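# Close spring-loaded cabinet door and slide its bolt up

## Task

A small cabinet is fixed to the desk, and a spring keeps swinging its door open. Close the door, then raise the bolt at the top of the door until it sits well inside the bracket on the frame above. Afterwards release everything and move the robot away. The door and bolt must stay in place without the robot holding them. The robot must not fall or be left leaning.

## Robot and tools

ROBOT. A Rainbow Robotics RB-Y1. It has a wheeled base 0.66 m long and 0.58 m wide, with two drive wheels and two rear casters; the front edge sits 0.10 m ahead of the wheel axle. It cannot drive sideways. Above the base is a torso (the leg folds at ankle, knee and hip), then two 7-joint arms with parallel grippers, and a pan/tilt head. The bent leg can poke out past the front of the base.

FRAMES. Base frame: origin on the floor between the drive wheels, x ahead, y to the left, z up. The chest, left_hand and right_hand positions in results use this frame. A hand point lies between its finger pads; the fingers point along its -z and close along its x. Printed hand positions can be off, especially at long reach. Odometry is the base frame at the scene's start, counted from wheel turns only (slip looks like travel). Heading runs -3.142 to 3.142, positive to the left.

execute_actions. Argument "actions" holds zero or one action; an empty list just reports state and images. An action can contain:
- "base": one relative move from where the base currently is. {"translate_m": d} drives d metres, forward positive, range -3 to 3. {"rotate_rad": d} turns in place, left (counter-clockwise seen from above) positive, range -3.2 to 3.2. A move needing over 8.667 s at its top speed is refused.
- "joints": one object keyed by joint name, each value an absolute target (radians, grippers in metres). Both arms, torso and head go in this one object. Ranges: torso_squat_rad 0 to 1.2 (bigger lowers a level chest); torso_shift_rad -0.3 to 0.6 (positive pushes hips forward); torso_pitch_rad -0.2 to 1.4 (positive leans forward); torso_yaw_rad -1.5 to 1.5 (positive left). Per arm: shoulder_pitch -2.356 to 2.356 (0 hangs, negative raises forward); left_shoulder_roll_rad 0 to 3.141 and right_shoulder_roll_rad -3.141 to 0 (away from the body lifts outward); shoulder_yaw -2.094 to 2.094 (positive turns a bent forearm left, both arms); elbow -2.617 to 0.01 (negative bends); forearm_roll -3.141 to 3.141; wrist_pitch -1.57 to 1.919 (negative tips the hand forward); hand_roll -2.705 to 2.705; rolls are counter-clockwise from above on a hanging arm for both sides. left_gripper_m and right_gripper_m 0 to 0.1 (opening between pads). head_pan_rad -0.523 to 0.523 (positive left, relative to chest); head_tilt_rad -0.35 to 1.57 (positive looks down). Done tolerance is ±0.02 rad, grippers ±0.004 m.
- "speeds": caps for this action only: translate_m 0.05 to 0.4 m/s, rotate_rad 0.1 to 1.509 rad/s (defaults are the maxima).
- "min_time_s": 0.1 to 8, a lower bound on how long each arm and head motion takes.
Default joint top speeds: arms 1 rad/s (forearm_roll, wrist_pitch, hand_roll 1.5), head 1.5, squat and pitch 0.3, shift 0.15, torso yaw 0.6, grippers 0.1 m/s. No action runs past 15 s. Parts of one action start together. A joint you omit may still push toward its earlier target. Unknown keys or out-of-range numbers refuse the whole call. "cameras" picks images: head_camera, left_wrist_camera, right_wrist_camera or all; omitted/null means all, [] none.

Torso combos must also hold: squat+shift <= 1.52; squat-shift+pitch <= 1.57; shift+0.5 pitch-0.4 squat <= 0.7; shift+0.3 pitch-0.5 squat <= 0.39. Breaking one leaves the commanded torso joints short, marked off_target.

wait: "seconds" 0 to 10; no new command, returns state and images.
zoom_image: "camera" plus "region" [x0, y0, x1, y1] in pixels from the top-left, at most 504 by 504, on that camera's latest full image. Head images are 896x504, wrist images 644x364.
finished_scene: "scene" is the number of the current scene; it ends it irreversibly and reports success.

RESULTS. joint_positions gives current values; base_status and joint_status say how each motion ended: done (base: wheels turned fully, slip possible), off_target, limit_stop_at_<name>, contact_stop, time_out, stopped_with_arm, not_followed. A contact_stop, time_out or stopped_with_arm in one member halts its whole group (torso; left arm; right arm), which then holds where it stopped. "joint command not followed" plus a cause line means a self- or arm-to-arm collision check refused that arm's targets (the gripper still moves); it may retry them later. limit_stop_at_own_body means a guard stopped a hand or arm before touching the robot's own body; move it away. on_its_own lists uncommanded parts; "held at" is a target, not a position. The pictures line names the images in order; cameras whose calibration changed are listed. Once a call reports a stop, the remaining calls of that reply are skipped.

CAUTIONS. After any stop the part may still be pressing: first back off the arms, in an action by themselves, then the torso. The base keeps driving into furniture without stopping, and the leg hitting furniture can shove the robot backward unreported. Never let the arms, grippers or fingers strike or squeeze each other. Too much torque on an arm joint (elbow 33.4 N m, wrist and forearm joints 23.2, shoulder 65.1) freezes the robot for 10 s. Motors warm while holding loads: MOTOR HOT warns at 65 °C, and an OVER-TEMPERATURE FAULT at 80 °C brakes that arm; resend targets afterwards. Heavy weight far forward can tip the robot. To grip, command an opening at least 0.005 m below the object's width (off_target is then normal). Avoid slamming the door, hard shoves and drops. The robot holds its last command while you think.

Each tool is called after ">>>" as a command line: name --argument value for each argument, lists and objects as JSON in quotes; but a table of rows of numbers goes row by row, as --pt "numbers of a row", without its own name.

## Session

>>> execute_actions --actions '[]'

Scene clock: 0.00 s.
base_odometry: x=+0.000 y=+0.000 heading=+0.000 (m, m, rad; odometry frame)
base_status: not commanded
joint_positions: torso_squat_rad=+0.350 torso_shift_rad=+0.001 torso_pitch_rad=+0.002 torso_yaw_rad=+0.000 left_shoulder_pitch_rad=+0.040 left_shoulder_roll_rad=+0.060 left_shoulder_yaw_rad=-0.041 left_elbow_rad=-0.292 left_forearm_roll_rad=+0.033 left_wrist_pitch_rad=-0.007 left_hand_roll_rad=+0.048 left_gripper_m=+0.100 right_shoulder_pitch_rad=-0.041 right_shoulder_roll_rad=-0.029 right_shoulder_yaw_rad=+0.038 right_elbow_rad=-0.253 right_forearm_roll_rad=+0.046 right_wrist_pitch_rad=-0.025 right_hand_roll_rad=-0.010 right_gripper_m=+0.100 head_pan_rad=+0.000 head_tilt_rad=+0.400
joint_status: not commanded
chest: x=-0.2267 y=+0.0010 z=+1.2475 quat_wxyz=(+1.000, -0.001, +0.001, +0.000) (m; base frame)
left_hand: x=-0.1138 y=+0.2605 z=+0.5727 quat_wxyz=(+0.991, +0.021, -0.130, +0.022) (m; base frame)
right_hand: x=-0.0710 y=-0.2352 z=+0.5799 quat_wxyz=(+0.987, -0.014, -0.156, +0.046) (m; base frame)
pictures: head_camera, left_wrist_camera, right_wrist_camera
camera_calibration (this result's frames):
head_camera: T_world_to_cam=[[-0.00100611, -0.996358, 0.0852681, -0.128819], [-0.351759, -0.0794661, -0.932712, 1.33032], [0.93609, -0.0309322, -0.350397, 0.642302], [0, 0, 0, 1]] pos_world=[-0.133431, -0.0027665, 1.47685]
left_wrist_camera: T_world_to_cam=[[0.983173, 0.0658752, 0.170388, 0.00483216], [-0.0369733, -0.841658, 0.538744, -0.0450599], [0.178898, -0.535978, -0.825059, 0.713236], [0, 0, 0, 1]] pos_world=[-0.134014, 0.344035, 0.611914]
right_wrist_camera: T_world_to_cam=[[-0.954717, -0.135288, -0.264976, 0.0566111], [-0.272008, 0.757723, 0.593184, -0.156175], [0.120528, 0.638399, -0.760211, 0.681473], [0, 0, 0, 1]] pos_world=[-0.0705696, -0.309056, 0.625704]
Images, in order (width x height): head_camera 896x504, left_wrist_camera 644x364, right_wrist_camera 644x364.

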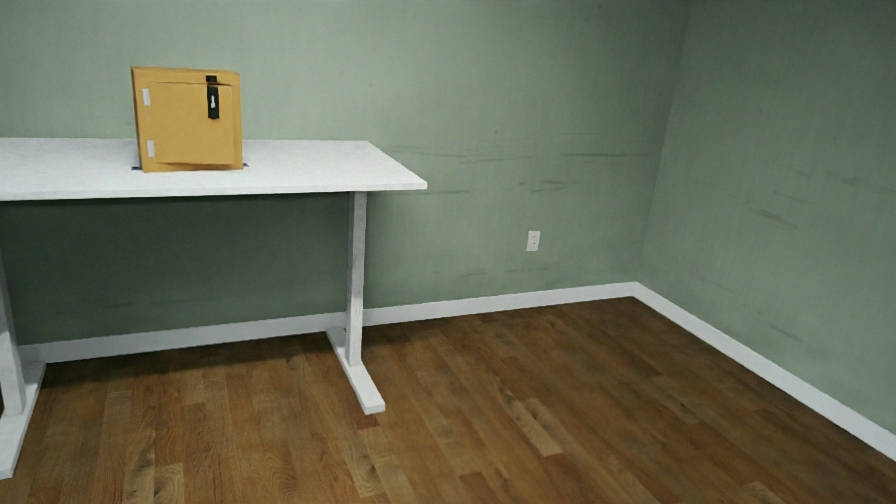

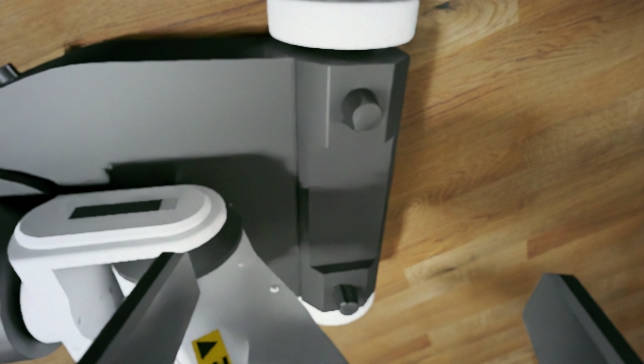

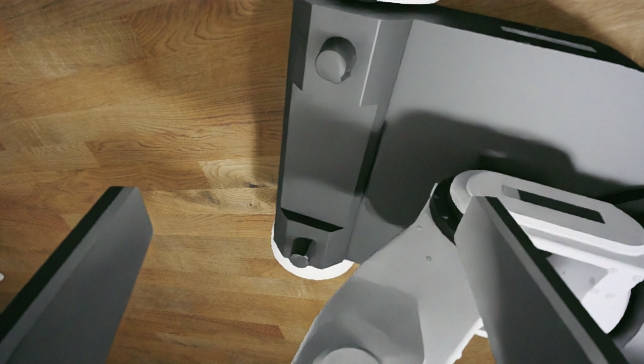

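>>> execute_actions --actions '[{"base":{"rotate_rad":0.42}}]' --cameras '[]'

>>> execute_actions --actions '[{"base":{"translate_m":1.15},"joints":{"torso_squat_rad":0.56,"right_shoulder_pitch_rad":-0.6,"right_shoulder_roll_rad":-0.1,"right_shoulder_yaw_rad":0.05,"right_elbow_rad":-1.6,"right_wrist_pitch_rad":0.63,"right_forearm_roll_rad":0,"right_hand_roll_rad":0,"right_gripper_m":0},"min_time_s":2.5}]' --cameras '["head_camera","right_wrist_camera"]'

Scene clock: 6.40 s.
base_odometry: x=+0.000 y=+0.000 heading=+0.420 (m, m, rad; odometry frame)
base_status: done
joint_positions: torso_squat_rad=+0.350 torso_shift_rad=+0.001 torso_pitch_rad=+0.002 torso_yaw_rad=+0.000 left_shoulder_pitch_rad=+0.040 left_shoulder_roll_rad=+0.060 left_shoulder_yaw_rad=-0.041 left_elbow_rad=-0.292 left_forearm_roll_rad=+0.033 left_wrist_pitch_rad=-0.007 left_hand_roll_rad=+0.048 left_gripper_m=+0.100 right_shoulder_pitch_rad=-0.041 right_shoulder_roll_rad=-0.029 right_shoulder_yaw_rad=+0.038 right_elbow_rad=-0.253 right_forearm_roll_rad=+0.046 right_wrist_pitch_rad=-0.025 right_hand_roll_rad=-0.010 right_gripper_m=+0.100 head_pan_rad=+0.000 head_tilt_rad=+0.400
joint_status: not commanded
chest: x=-0.2267 y=+0.0009 z=+1.2475 quat_wxyz=(+1.000, -0.001, +0.001, +0.000) (m; base frame)
left_hand: x=-0.1138 y=+0.2605 z=+0.5727 quat_wxyz=(+0.991, +0.021, -0.130, +0.022) (m; base frame)
right_hand: x=-0.0710 y=-0.2352 z=+0.5799 quat_wxyz=(+0.987, -0.014, -0.156, +0.046) (m; base frame)
pictures: none
No camera images: the call's "cameras" was empty. Leave "cameras" out to get every camera's image.

Scene clock: 10.63 s.
base_odometry: x=+1.050 y=+0.469 heading=+0.420 (m, m, rad; odometry frame)
base_status: done
joint_positions: torso_squat_rad=+0.560 torso_shift_rad=+0.001 torso_pitch_rad=+0.002 torso_yaw_rad=+0.000 left_shoulder_pitch_rad=+0.040 left_shoulder_roll_rad=+0.060 left_shoulder_yaw_rad=-0.041 left_elbow_rad=-0.292 left_forearm_roll_rad=+0.033 left_wrist_pitch_rad=-0.007 left_hand_roll_rad=+0.048 left_gripper_m=+0.100 right_shoulder_pitch_rad=-0.600 right_shoulder_roll_rad=-0.100 right_shoulder_yaw_rad=+0.050 right_elbow_rad=-1.600 right_forearm_roll_rad=+0.000 right_wrist_pitch_rad=+0.630 right_hand_roll_rad=+0.000 right_gripper_m=+0.001 head_pan_rad=+0.000 head_tilt_rad=+0.400
joint_status: all done
chest: x=-0.2267 y=+0.0009 z=+1.1830 quat_wxyz=(+1.000, -0.001, +0.001, +0.000) (m; base frame)
left_hand: x=-0.1138 y=+0.2605 z=+0.5082 quat_wxyz=(+0.991, +0.021, -0.130, +0.022) (m; base frame)
right_hand: x=+0.3991 y=-0.1219 z=+1.1525 quat_wxyz=(+0.712, +0.003, -0.691, +0.124) (m; base frame)
pictures: head_camera, right_wrist_camera
camera_calibration (this result's frames):
head_camera: T_world_to_cam=[[-0.000999364, -0.996362, 0.0852199, -0.123335], [-0.351877, -0.0794194, -0.932671, 1.27005], [0.936046, -0.030919, -0.350517, 0.619843], [0, 0, 0, 1]] pos_world=[-0.133422, -0.00285433, 1.41232]
right_wrist_camera: T_world_to_cam=[[-0.0456604, -0.21956, -0.97453, 1.11712], [-0.783603, 0.612935, -0.101378, 0.53318], [0.619582, 0.759015, -0.200034, 0.157686], [0, 0, 0, 1]] pos_world=[0.37111, -0.201217, 1.17426]
Images, in order (width x height): head_camera 896x504, right_wrist_camera 644x364.

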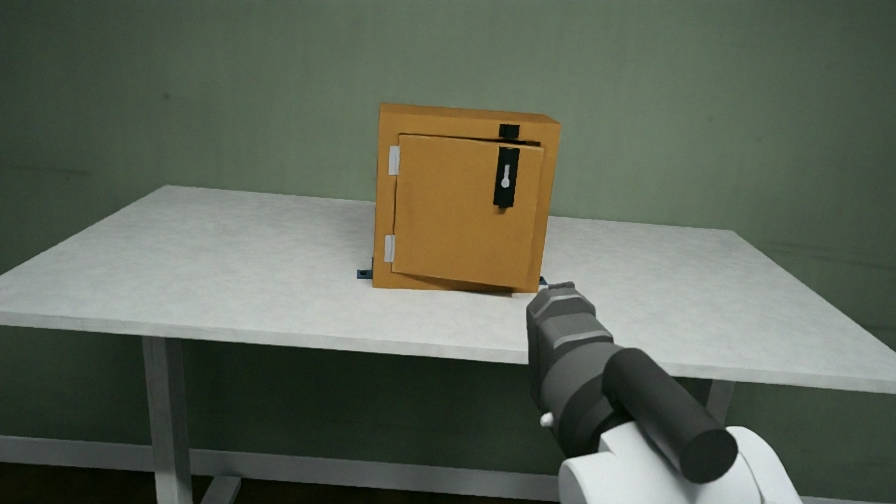

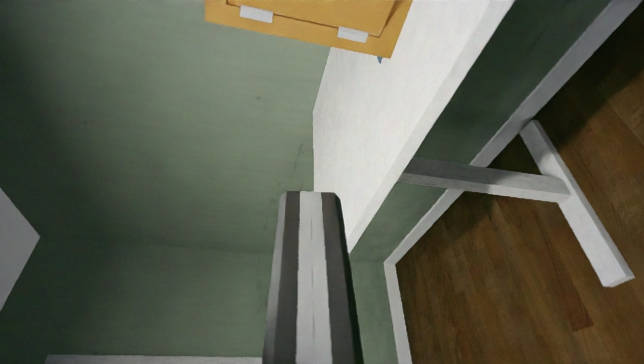

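>>> execute_actions --actions '[{"base":{"translate_m":0.31},"joints":{"right_shoulder_yaw_rad":0.04}}]' --cameras '["head_camera","right_wrist_camera"]'

Scene clock: 16.93 s.
base_odometry: x=+1.333 y=+0.596 heading=+0.421 (m, m, rad; odometry frame)
base_status: done
joint_positions: torso_squat_rad=+0.560 torso_shift_rad=+0.001 torso_pitch_rad=+0.002 torso_yaw_rad=+0.000 left_shoulder_pitch_rad=+0.040 left_shoulder_roll_rad=+0.060 left_shoulder_yaw_rad=-0.041 left_elbow_rad=-0.292 left_forearm_roll_rad=+0.033 left_wrist_pitch_rad=-0.007 left_hand_roll_rad=+0.048 left_gripper_m=+0.100 right_shoulder_pitch_rad=-0.600 right_shoulder_roll_rad=-0.100 right_shoulder_yaw_rad=+0.040 right_elbow_rad=-1.600 right_forearm_roll_rad=+0.000 right_wrist_pitch_rad=+0.630 right_hand_roll_rad=+0.000 right_gripper_m=+0.001 head_pan_rad=+0.000 head_tilt_rad=+0.400
joint_status: all done
chest: x=-0.2268 y=+0.0009 z=+1.1830 quat_wxyz=(+1.000, -0.001, +0.001, +0.000) (m; base frame)
left_hand: x=-0.1138 y=+0.2605 z=+0.5082 quat_wxyz=(+0.991, +0.021, -0.130, +0.022) (m; base frame)
right_hand: x=+0.3999 y=-0.1263 z=+1.1533 quat_wxyz=(+0.712, +0.002, -0.692, +0.119) (m; base frame)
pictures: head_camera, right_wrist_camera
camera_calibration (this result's frames):
head_camera: T_world_to_cam=[[-0.0010041, -0.996359, 0.0852455, -0.123345], [-0.351855, -0.0794425, -0.932677, 1.27006], [0.936054, -0.0309306, -0.350494, 0.619834], [0, 0, 0, 1]] pos_world=[-0.133444, -0.0028273, 1.41232]
right_wrist_camera: T_world_to_cam=[[-0.0469453, -0.214277, -0.975644, 1.11941], [-0.778655, 0.619653, -0.0986255, 0.532271], [0.625694, 0.75506, -0.195938, 0.153026], [0, 0, 0, 1]] pos_world=[0.371259, -0.205504, 1.17462]
Images, in order (width x height): head_camera 896x504, right_wrist_camera 644x364.

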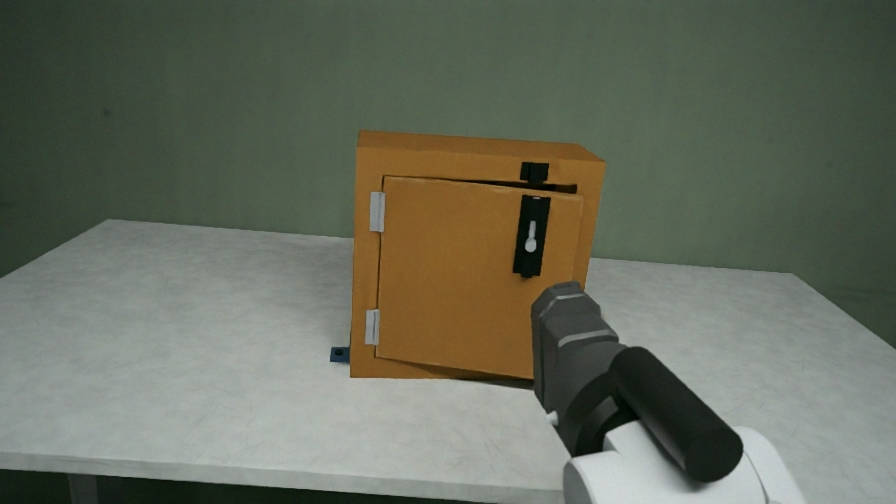

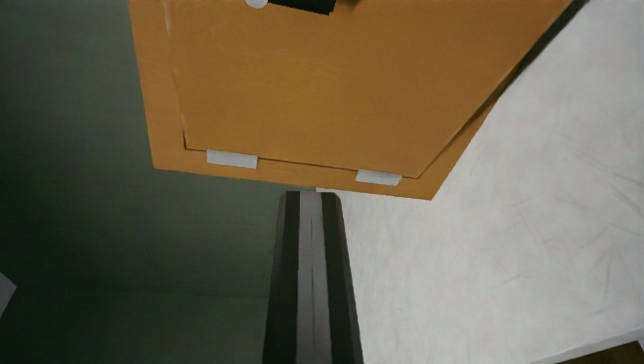

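>>> execute_actions --actions '[{"base":{"translate_m":0.09}}]' --cameras '["head_camera","right_wrist_camera"]'

Scene clock: 20.47 s.
base_odometry: x=+1.415 y=+0.632 heading=+0.421 (m, m, rad; odometry frame)
base_status: done
joint_positions: torso_squat_rad=+0.560 torso_shift_rad=+0.001 torso_pitch_rad=+0.002 torso_yaw_rad=+0.000 left_shoulder_pitch_rad=+0.040 left_shoulder_roll_rad=+0.060 left_shoulder_yaw_rad=-0.041 left_elbow_rad=-0.292 left_forearm_roll_rad=+0.033 left_wrist_pitch_rad=-0.007 left_hand_roll_rad=+0.048 left_gripper_m=+0.100 right_shoulder_pitch_rad=-0.600 right_shoulder_roll_rad=-0.100 right_shoulder_yaw_rad=+0.040 right_elbow_rad=-1.600 right_forearm_roll_rad=+0.000 right_wrist_pitch_rad=+0.630 right_hand_roll_rad=+0.000 right_gripper_m=+0.001 head_pan_rad=+0.000 head_tilt_rad=+0.400
joint_status: not commanded
chest: x=-0.2268 y=+0.0009 z=+1.1830 quat_wxyz=(+1.000, -0.001, +0.001, +0.000) (m; base frame)
left_hand: x=-0.1138 y=+0.2605 z=+0.5082 quat_wxyz=(+0.991, +0.021, -0.130, +0.022) (m; base frame)
right_hand: x=+0.3999 y=-0.1263 z=+1.1533 quat_wxyz=(+0.712, +0.002, -0.692, +0.119) (m; base frame)
pictures: head_camera, right_wrist_camera
camera_calibration (this result's frames):
head_camera: T_world_to_cam=[[-0.00100356, -0.996359, 0.0852453, -0.123345], [-0.351861, -0.0794422, -0.932675, 1.27006], [0.936052, -0.0309305, -0.350501, 0.619838], [0, 0, 0, 1]] pos_world=[-0.13344, -0.00282759, 1.41232]
right_wrist_camera: T_world_to_cam=[[-0.046939, -0.214278, -0.975644, 1.11941], [-0.778658, 0.619649, -0.0986301, 0.532279], [0.625691, 0.755063, -0.195935, 0.15302], [0, 0, 0, 1]] pos_world=[0.371263, -0.205501, 1.17463]
Images, in order (width x height): head_camera 896x504, right_wrist_camera 644x364.

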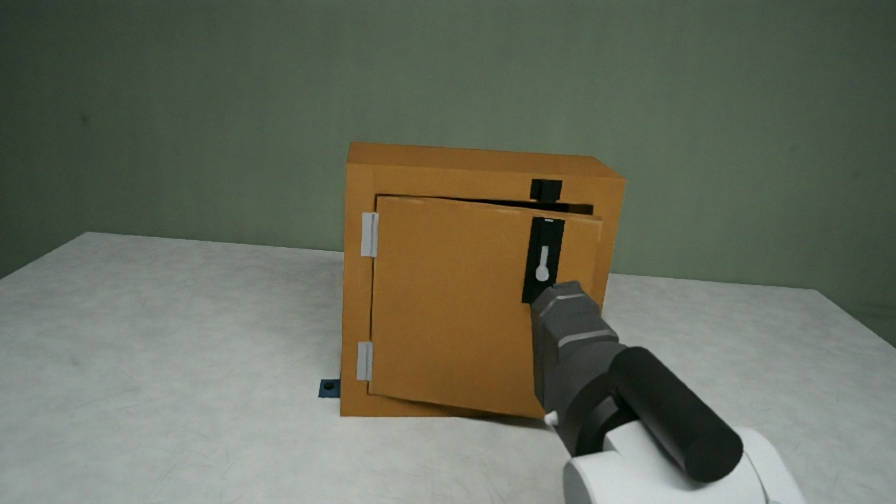

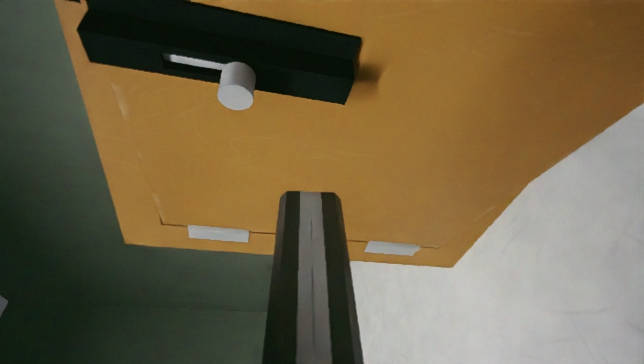

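>>> execute_actions --actions '[{"base":{"translate_m":0.075},"speeds":{"translate_m":0.06},"joints":{"torso_squat_rad":0.545}}]' --cameras '["head_camera","right_wrist_camera"]'

Scene clock: 23.93 s.
base_odometry: x=+1.484 y=+0.663 heading=+0.421 (m, m, rad; odometry frame)
base_status: done
joint_positions: torso_squat_rad=+0.545 torso_shift_rad=+0.001 torso_pitch_rad=+0.002 torso_yaw_rad=+0.000 left_shoulder_pitch_rad=+0.040 left_shoulder_roll_rad=+0.060 left_shoulder_yaw_rad=-0.041 left_elbow_rad=-0.292 left_forearm_roll_rad=+0.033 left_wrist_pitch_rad=-0.007 left_hand_roll_rad=+0.048 left_gripper_m=+0.100 right_shoulder_pitch_rad=-0.600 right_shoulder_roll_rad=-0.100 right_shoulder_yaw_rad=+0.040 right_elbow_rad=-1.600 right_forearm_roll_rad=+0.000 right_wrist_pitch_rad=+0.630 right_hand_roll_rad=+0.000 right_gripper_m=+0.001 head_pan_rad=+0.000 head_tilt_rad=+0.400
joint_status: all done
chest: x=-0.2268 y=+0.0009 z=+1.1885 quat_wxyz=(+1.000, -0.001, +0.001, +0.000) (m; base frame)
left_hand: x=-0.1139 y=+0.2605 z=+0.5137 quat_wxyz=(+0.991, +0.021, -0.130, +0.022) (m; base frame)
right_hand: x=+0.3999 y=-0.1263 z=+1.1588 quat_wxyz=(+0.712, +0.002, -0.692, +0.119) (m; base frame)
pictures: head_camera, right_wrist_camera
camera_calibration (this result's frames):
head_camera: T_world_to_cam=[[-0.00100671, -0.996359, 0.0852456, -0.123811], [-0.351823, -0.0794427, -0.93269, 1.27522], [0.936066, -0.0309303, -0.350462, 0.621737], [0, 0, 0, 1]] pos_world=[-0.133462, -0.00282328, 1.41783]
right_wrist_camera: T_world_to_cam=[[-0.0468613, -0.214278, -0.975648, 1.12481], [-0.778657, 0.61964, -0.0986892, 0.532879], [0.625697, 0.755071, -0.195886, 0.154049], [0, 0, 0, 1]] pos_world=[0.371252, -0.20549, 1.18018]
Images, in order (width x height): head_camera 896x504, right_wrist_camera 644x364.

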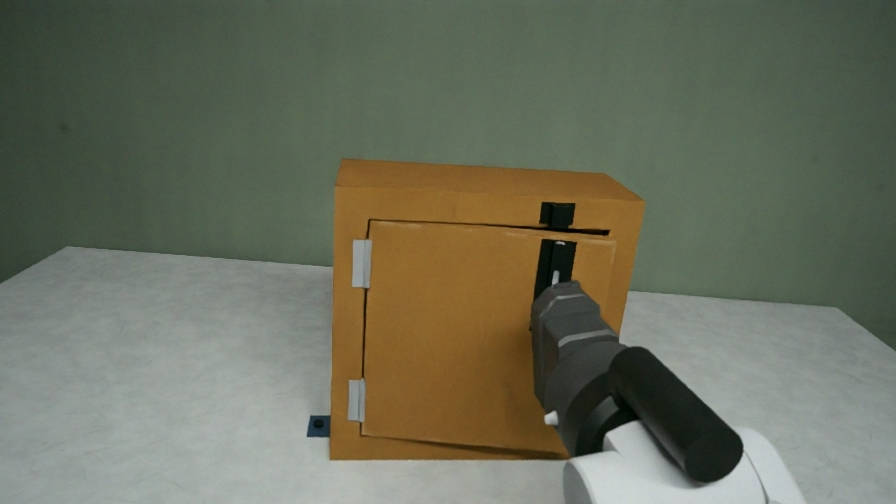

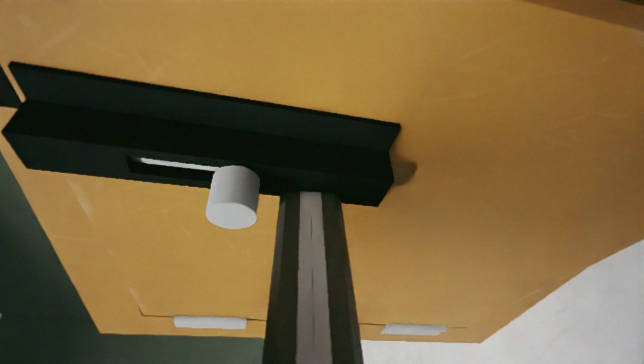

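Finger is too far left; shift right about 1.2 cm.

>>> execute_actions --actions '[{"base":{"translate_m":0.012},"speeds":{"translate_m":0.05},"joints":{"right_shoulder_yaw_rad":0.012},"min_time_s":0.6}]' --cameras '["head_camera","right_wrist_camera"]'

>>> zoom_image --camera "head_camera" --region '[500, 170, 660, 330]'

Scene clock: 28.47 s.
base_odometry: x=+1.494 y=+0.668 heading=+0.422 (m, m, rad; odometry frame)
base_status: done
joint_positions: torso_squat_rad=+0.545 torso_shift_rad=+0.001 torso_pitch_rad=+0.002 torso_yaw_rad=+0.000 left_shoulder_pitch_rad=+0.040 left_shoulder_roll_rad=+0.060 left_shoulder_yaw_rad=-0.041 left_elbow_rad=-0.292 left_forearm_roll_rad=+0.033 left_wrist_pitch_rad=-0.007 left_hand_roll_rad=+0.048 left_gripper_m=+0.100 right_shoulder_pitch_rad=-0.600 right_shoulder_roll_rad=-0.100 right_shoulder_yaw_rad=+0.012 right_elbow_rad=-1.600 right_forearm_roll_rad=+0.000 right_wrist_pitch_rad=+0.630 right_hand_roll_rad=+0.000 right_gripper_m=+0.001 head_pan_rad=+0.000 head_tilt_rad=+0.400
joint_status: all done
chest: x=-0.2268 y=+0.0009 z=+1.1885 quat_wxyz=(+1.000, -0.001, +0.001, +0.000) (m; base frame)
left_hand: x=-0.1139 y=+0.2605 z=+0.5137 quat_wxyz=(+0.991, +0.021, -0.130, +0.022) (m; base frame)
right_hand: x=+0.4020 y=-0.1392 z=+1.1609 quat_wxyz=(+0.713, -0.001, -0.693, +0.106) (m; base frame)
pictures: head_camera, right_wrist_camera
camera_calibration (this result's frames):
head_camera: T_world_to_cam=[[-0.00100792, -0.996359, 0.0852453, -0.123811], [-0.351813, -0.0794423, -0.932693, 1.27522], [0.93607, -0.0309305, -0.350452, 0.621731], [0, 0, 0, 1]] pos_world=[-0.133469, -0.00282356, 1.41783]
right_wrist_camera: T_world_to_cam=[[-0.0504791, -0.198348, -0.978831, 1.13152], [-0.76392, 0.638992, -0.0900879, 0.52954], [0.643333, 0.743201, -0.183778, 0.140088], [0, 0, 0, 1]] pos_world=[0.371521, -0.218051, 1.18101]
Images, in order (width x height): head_camera 896x504, right_wrist_camera 644x364.

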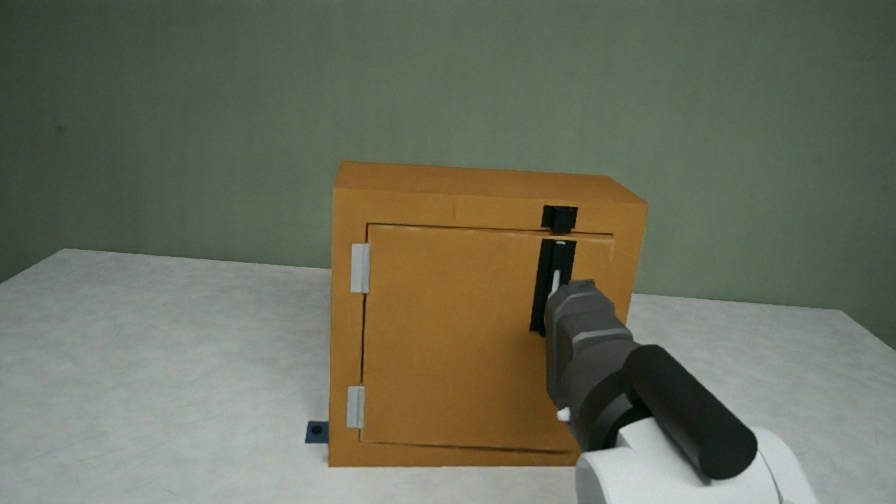

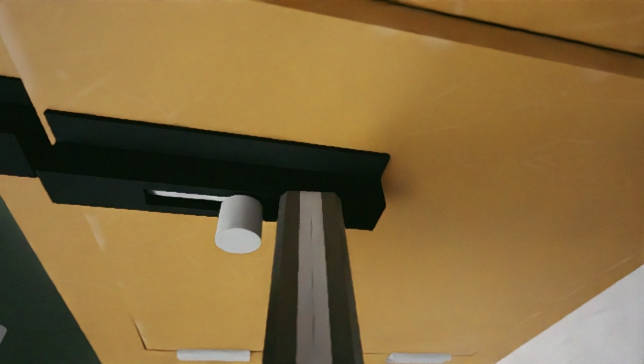

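Region (500, 170, 660, 330) of head_camera's 896x504 image, scaled by 3.150, with more detail than that image has.

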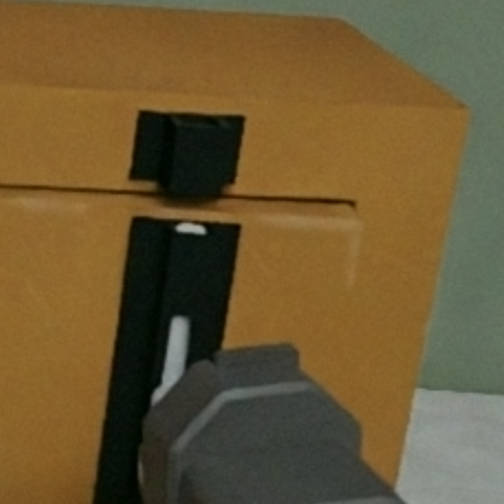

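>>> execute_actions --actions '[{"base":{"translate_m":0.009},"speeds":{"translate_m":0.05}}]' --cameras '["head_camera","right_wrist_camera"]'

Scene clock: 30.97 s.
base_odometry: x=+1.503 y=+0.672 heading=+0.422 (m, m, rad; odometry frame)
base_status: done
joint_positions: torso_squat_rad=+0.545 torso_shift_rad=+0.001 torso_pitch_rad=+0.002 torso_yaw_rad=+0.000 left_shoulder_pitch_rad=+0.040 left_shoulder_roll_rad=+0.060 left_shoulder_yaw_rad=-0.041 left_elbow_rad=-0.292 left_forearm_roll_rad=+0.033 left_wrist_pitch_rad=-0.007 left_hand_roll_rad=+0.048 left_gripper_m=+0.100 right_shoulder_pitch_rad=-0.600 right_shoulder_roll_rad=-0.100 right_shoulder_yaw_rad=+0.012 right_elbow_rad=-1.600 right_forearm_roll_rad=+0.000 right_wrist_pitch_rad=+0.630 right_hand_roll_rad=+0.000 right_gripper_m=+0.000 head_pan_rad=+0.000 head_tilt_rad=+0.400
joint_status: not commanded
chest: x=-0.2269 y=+0.0009 z=+1.1885 quat_wxyz=(+1.000, -0.001, +0.001, +0.000) (m; base frame)
left_hand: x=-0.1139 y=+0.2605 z=+0.5137 quat_wxyz=(+0.991, +0.021, -0.130, +0.022) (m; base frame)
right_hand: x=+0.4018 y=-0.1393 z=+1.1611 quat_wxyz=(+0.713, -0.001, -0.693, +0.106) (m; base frame)
pictures: head_camera, right_wrist_camera
camera_calibration (this result's frames):
head_camera: T_world_to_cam=[[-0.00104231, -0.996359, 0.0852453, -0.123818], [-0.351624, -0.0794365, -0.932765, 1.27529], [0.936141, -0.0309465, -0.350261, 0.621651], [0, 0, 0, 1]] pos_world=[-0.133659, -0.00282497, 1.41784]
right_wrist_camera: T_world_to_cam=[[-0.0501562, -0.198314, -0.978854, 1.13158], [-0.763878, 0.639009, -0.0903213, 0.529694], [0.643409, 0.743195, -0.183538, 0.139934], [0, 0, 0, 1]] pos_world=[0.371342, -0.21807, 1.18117]
Images, in order (width x height): head_camera 896x504, right_wrist_camera 644x364.

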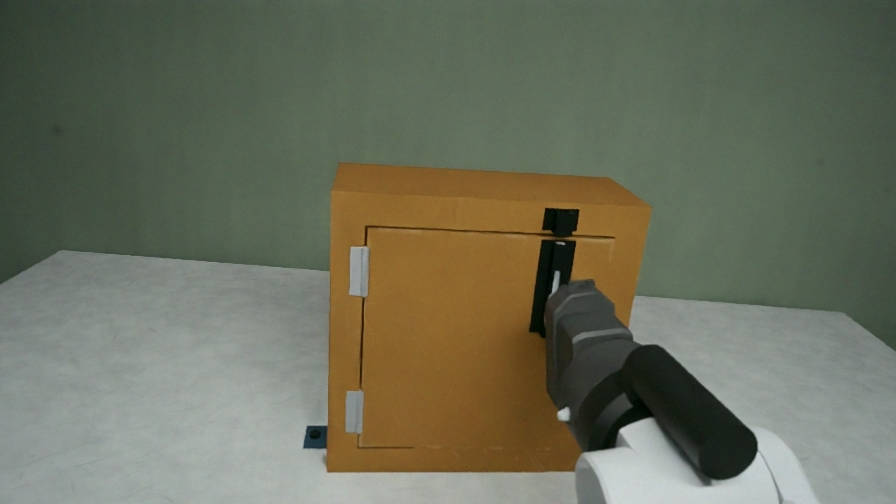

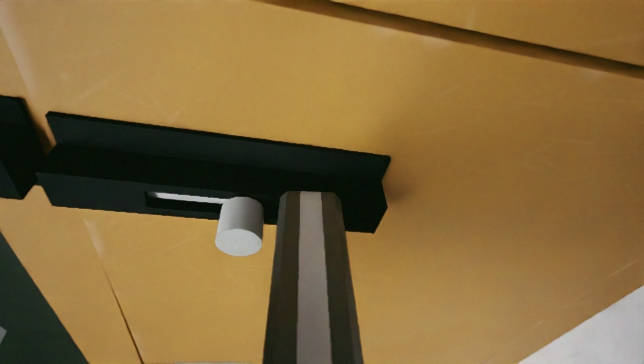

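>>> execute_actions --actions '[{"base":{"translate_m":0.0045},"speeds":{"translate_m":0.05}}]' --cameras '["right_wrist_camera"]'

Scene clock: 34.23 s.
base_odometry: x=+1.507 y=+0.673 heading=+0.422 (m, m, rad; odometry frame)
base_status: done
joint_positions: torso_squat_rad=+0.545 torso_shift_rad=+0.001 torso_pitch_rad=+0.001 torso_yaw_rad=-0.001 left_shoulder_pitch_rad=+0.040 left_shoulder_roll_rad=+0.060 left_shoulder_yaw_rad=-0.041 left_elbow_rad=-0.292 left_forearm_roll_rad=+0.033 left_wrist_pitch_rad=-0.007 left_hand_roll_rad=+0.048 left_gripper_m=+0.100 right_shoulder_pitch_rad=-0.599 right_shoulder_roll_rad=-0.100 right_shoulder_yaw_rad=+0.012 right_elbow_rad=-1.600 right_forearm_roll_rad=+0.000 right_wrist_pitch_rad=+0.630 right_hand_roll_rad=+0.000 right_gripper_m=+0.000 head_pan_rad=+0.000 head_tilt_rad=+0.400
joint_status: not commanded
chest: x=-0.2271 y=+0.0009 z=+1.1885 quat_wxyz=(+1.000, -0.001, +0.001, +0.000) (m; base frame)
left_hand: x=-0.1138 y=+0.2605 z=+0.5137 quat_wxyz=(+0.991, +0.021, -0.130, +0.022) (m; base frame)
right_hand: x=+0.4016 y=-0.1394 z=+1.1613 quat_wxyz=(+0.713, -0.001, -0.694, +0.106) (m; base frame)
pictures: right_wrist_camera
camera_calibration (this result's frames):
right_wrist_camera: T_world_to_cam=[[-0.0496831, -0.198202, -0.978901, 1.13165], [-0.763759, 0.639106, -0.0906387, 0.529908], [0.643586, 0.743142, -0.183132, 0.139679], [0, 0, 0, 1]] pos_world=[0.371051, -0.218173, 1.18138]
Images, in order (width x height): right_wrist_camera 644x364.

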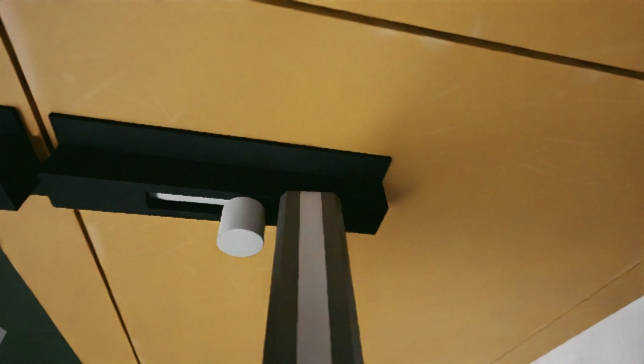

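>>> execute_actions --actions '[{"joints":{"torso_squat_rad":0.457}}]' --cameras '["right_wrist_camera"]'

Scene clock: 39.73 s.
base_odometry: x=+1.507 y=+0.673 heading=+0.422 (m, m, rad; odometry frame)
base_status: not commanded
joint_positions: torso_squat_rad=+0.457 torso_shift_rad=+0.001 torso_pitch_rad=+0.002 torso_yaw_rad=-0.001 left_shoulder_pitch_rad=+0.040 left_shoulder_roll_rad=+0.060 left_shoulder_yaw_rad=-0.041 left_elbow_rad=-0.292 left_forearm_roll_rad=+0.033 left_wrist_pitch_rad=-0.007 left_hand_roll_rad=+0.048 left_gripper_m=+0.100 right_shoulder_pitch_rad=-0.598 right_shoulder_roll_rad=-0.100 right_shoulder_yaw_rad=+0.012 right_elbow_rad=-1.599 right_forearm_roll_rad=+0.000 right_wrist_pitch_rad=+0.631 right_hand_roll_rad=+0.000 right_gripper_m=+0.000 head_pan_rad=+0.000 head_tilt_rad=+0.400
joint_status: all done
chest: x=-0.2269 y=+0.0009 z=+1.2181 quat_wxyz=(+1.000, -0.001, +0.001, +0.000) (m; base frame)
left_hand: x=-0.1138 y=+0.2605 z=+0.5433 quat_wxyz=(+0.991, +0.021, -0.130, +0.022) (m; base frame)
right_hand: x=+0.4018 y=-0.1397 z=+1.1890 quat_wxyz=(+0.714, -0.001, -0.692, +0.105) (m; base frame)
pictures: right_wrist_camera
camera_calibration (this result's frames):
right_wrist_camera: T_world_to_cam=[[-0.0534377, -0.198414, -0.978661, 1.15994], [-0.763589, 0.639679, -0.0879943, 0.52974], [0.643488, 0.742592, -0.185689, 0.147885], [0, 0, 0, 1]] pos_world=[0.371326, -0.218534, 1.20926]
Images, in order (width x height): right_wrist_camera 644x364.

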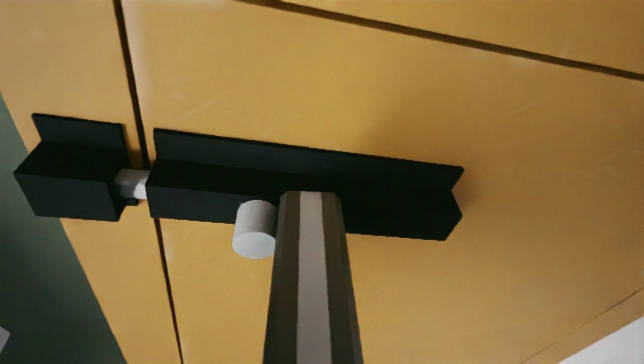

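>>> execute_actions --actions '[{"joints":{"torso_squat_rad":0.445}}]' --cameras '["right_wrist_camera"]'

>>> execute_actions --actions '[{"base":{"translate_m":-0.3}}]' --cameras '["head_camera"]'

Scene clock: 42.07 s.
base_odometry: x=+1.507 y=+0.673 heading=+0.422 (m, m, rad; odometry frame)
base_status: not commanded
joint_positions: torso_squat_rad=+0.445 torso_shift_rad=+0.001 torso_pitch_rad=+0.002 torso_yaw_rad=-0.001 left_shoulder_pitch_rad=+0.040 left_shoulder_roll_rad=+0.060 left_shoulder_yaw_rad=-0.041 left_elbow_rad=-0.292 left_forearm_roll_rad=+0.033 left_wrist_pitch_rad=-0.007 left_hand_roll_rad=+0.048 left_gripper_m=+0.100 right_shoulder_pitch_rad=-0.597 right_shoulder_roll_rad=-0.100 right_shoulder_yaw_rad=+0.012 right_elbow_rad=-1.599 right_forearm_roll_rad=+0.000 right_wrist_pitch_rad=+0.631 right_hand_roll_rad=+0.000 right_gripper_m=+0.000 head_pan_rad=+0.000 head_tilt_rad=+0.400
joint_status: all done
chest: x=-0.2268 y=+0.0009 z=+1.2217 quat_wxyz=(+1.000, -0.001, +0.001, +0.000) (m; base frame)
left_hand: x=-0.1139 y=+0.2605 z=+0.5469 quat_wxyz=(+0.991, +0.021, -0.130, +0.022) (m; base frame)
right_hand: x=+0.4019 y=-0.1399 z=+1.1921 quat_wxyz=(+0.714, -0.001, -0.692, +0.105) (m; base frame)
pictures: right_wrist_camera
camera_calibration (this result's frames):
right_wrist_camera: T_world_to_cam=[[-0.0546966, -0.198442, -0.978585, 1.16329], [-0.763534, 0.63987, -0.0870793, 0.529057], [0.643447, 0.74242, -0.186516, 0.149492], [0, 0, 0, 1]] pos_world=[0.371391, -0.218668, 1.21233]
Images, in order (width x height): right_wrist_camera 644x364.

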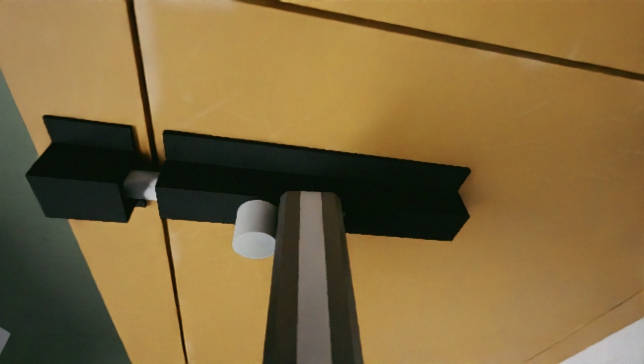

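Scene clock: 44.37 s.
base_odometry: x=+1.233 y=+0.551 heading=+0.423 (m, m, rad; odometry frame)
base_status: done
joint_positions: torso_squat_rad=+0.445 torso_shift_rad=+0.001 torso_pitch_rad=+0.002 torso_yaw_rad=+0.000 left_shoulder_pitch_rad=+0.040 left_shoulder_roll_rad=+0.060 left_shoulder_yaw_rad=-0.041 left_elbow_rad=-0.292 left_forearm_roll_rad=+0.033 left_wrist_pitch_rad=-0.007 left_hand_roll_rad=+0.048 left_gripper_m=+0.100 right_shoulder_pitch_rad=-0.599 right_shoulder_roll_rad=-0.100 right_shoulder_yaw_rad=+0.012 right_elbow_rad=-1.600 right_forearm_roll_rad=+0.000 right_wrist_pitch_rad=+0.630 right_hand_roll_rad=+0.000 right_gripper_m=+0.000 head_pan_rad=+0.000 head_tilt_rad=+0.400
joint_status: not commanded
chest: x=-0.2267 y=+0.0009 z=+1.2218 quat_wxyz=(+1.000, -0.001, +0.001, +0.000) (m; base frame)
left_hand: x=-0.1139 y=+0.2605 z=+0.5469 quat_wxyz=(+0.991, +0.021, -0.130, +0.022) (m; base frame)
right_hand: x=+0.4020 y=-0.1393 z=+1.1940 quat_wxyz=(+0.713, -0.001, -0.693, +0.106) (m; base frame)
pictures: head_camera
camera_calibration (this result's frames):
head_camera: T_world_to_cam=[[-0.00103614, -0.99636, 0.0852331, -0.126619], [-0.351771, -0.0794224, -0.932711, 1.30626], [0.936085, -0.030949, -0.350409, 0.63331], [0, 0, 0, 1]] pos_world=[-0.133459, -0.00281118, 1.45107]
Images, in order (width x height): head_camera 896x504.

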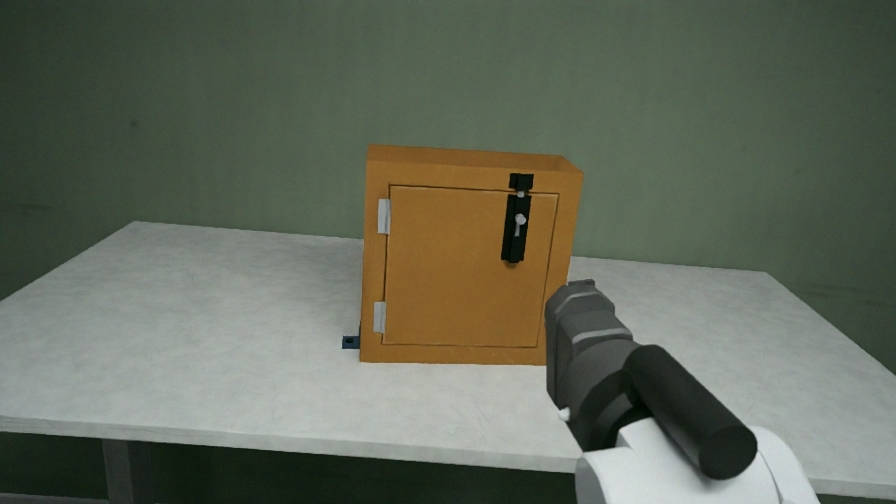

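>>> finished_scene --scene 2

The scene is finished: the task was done.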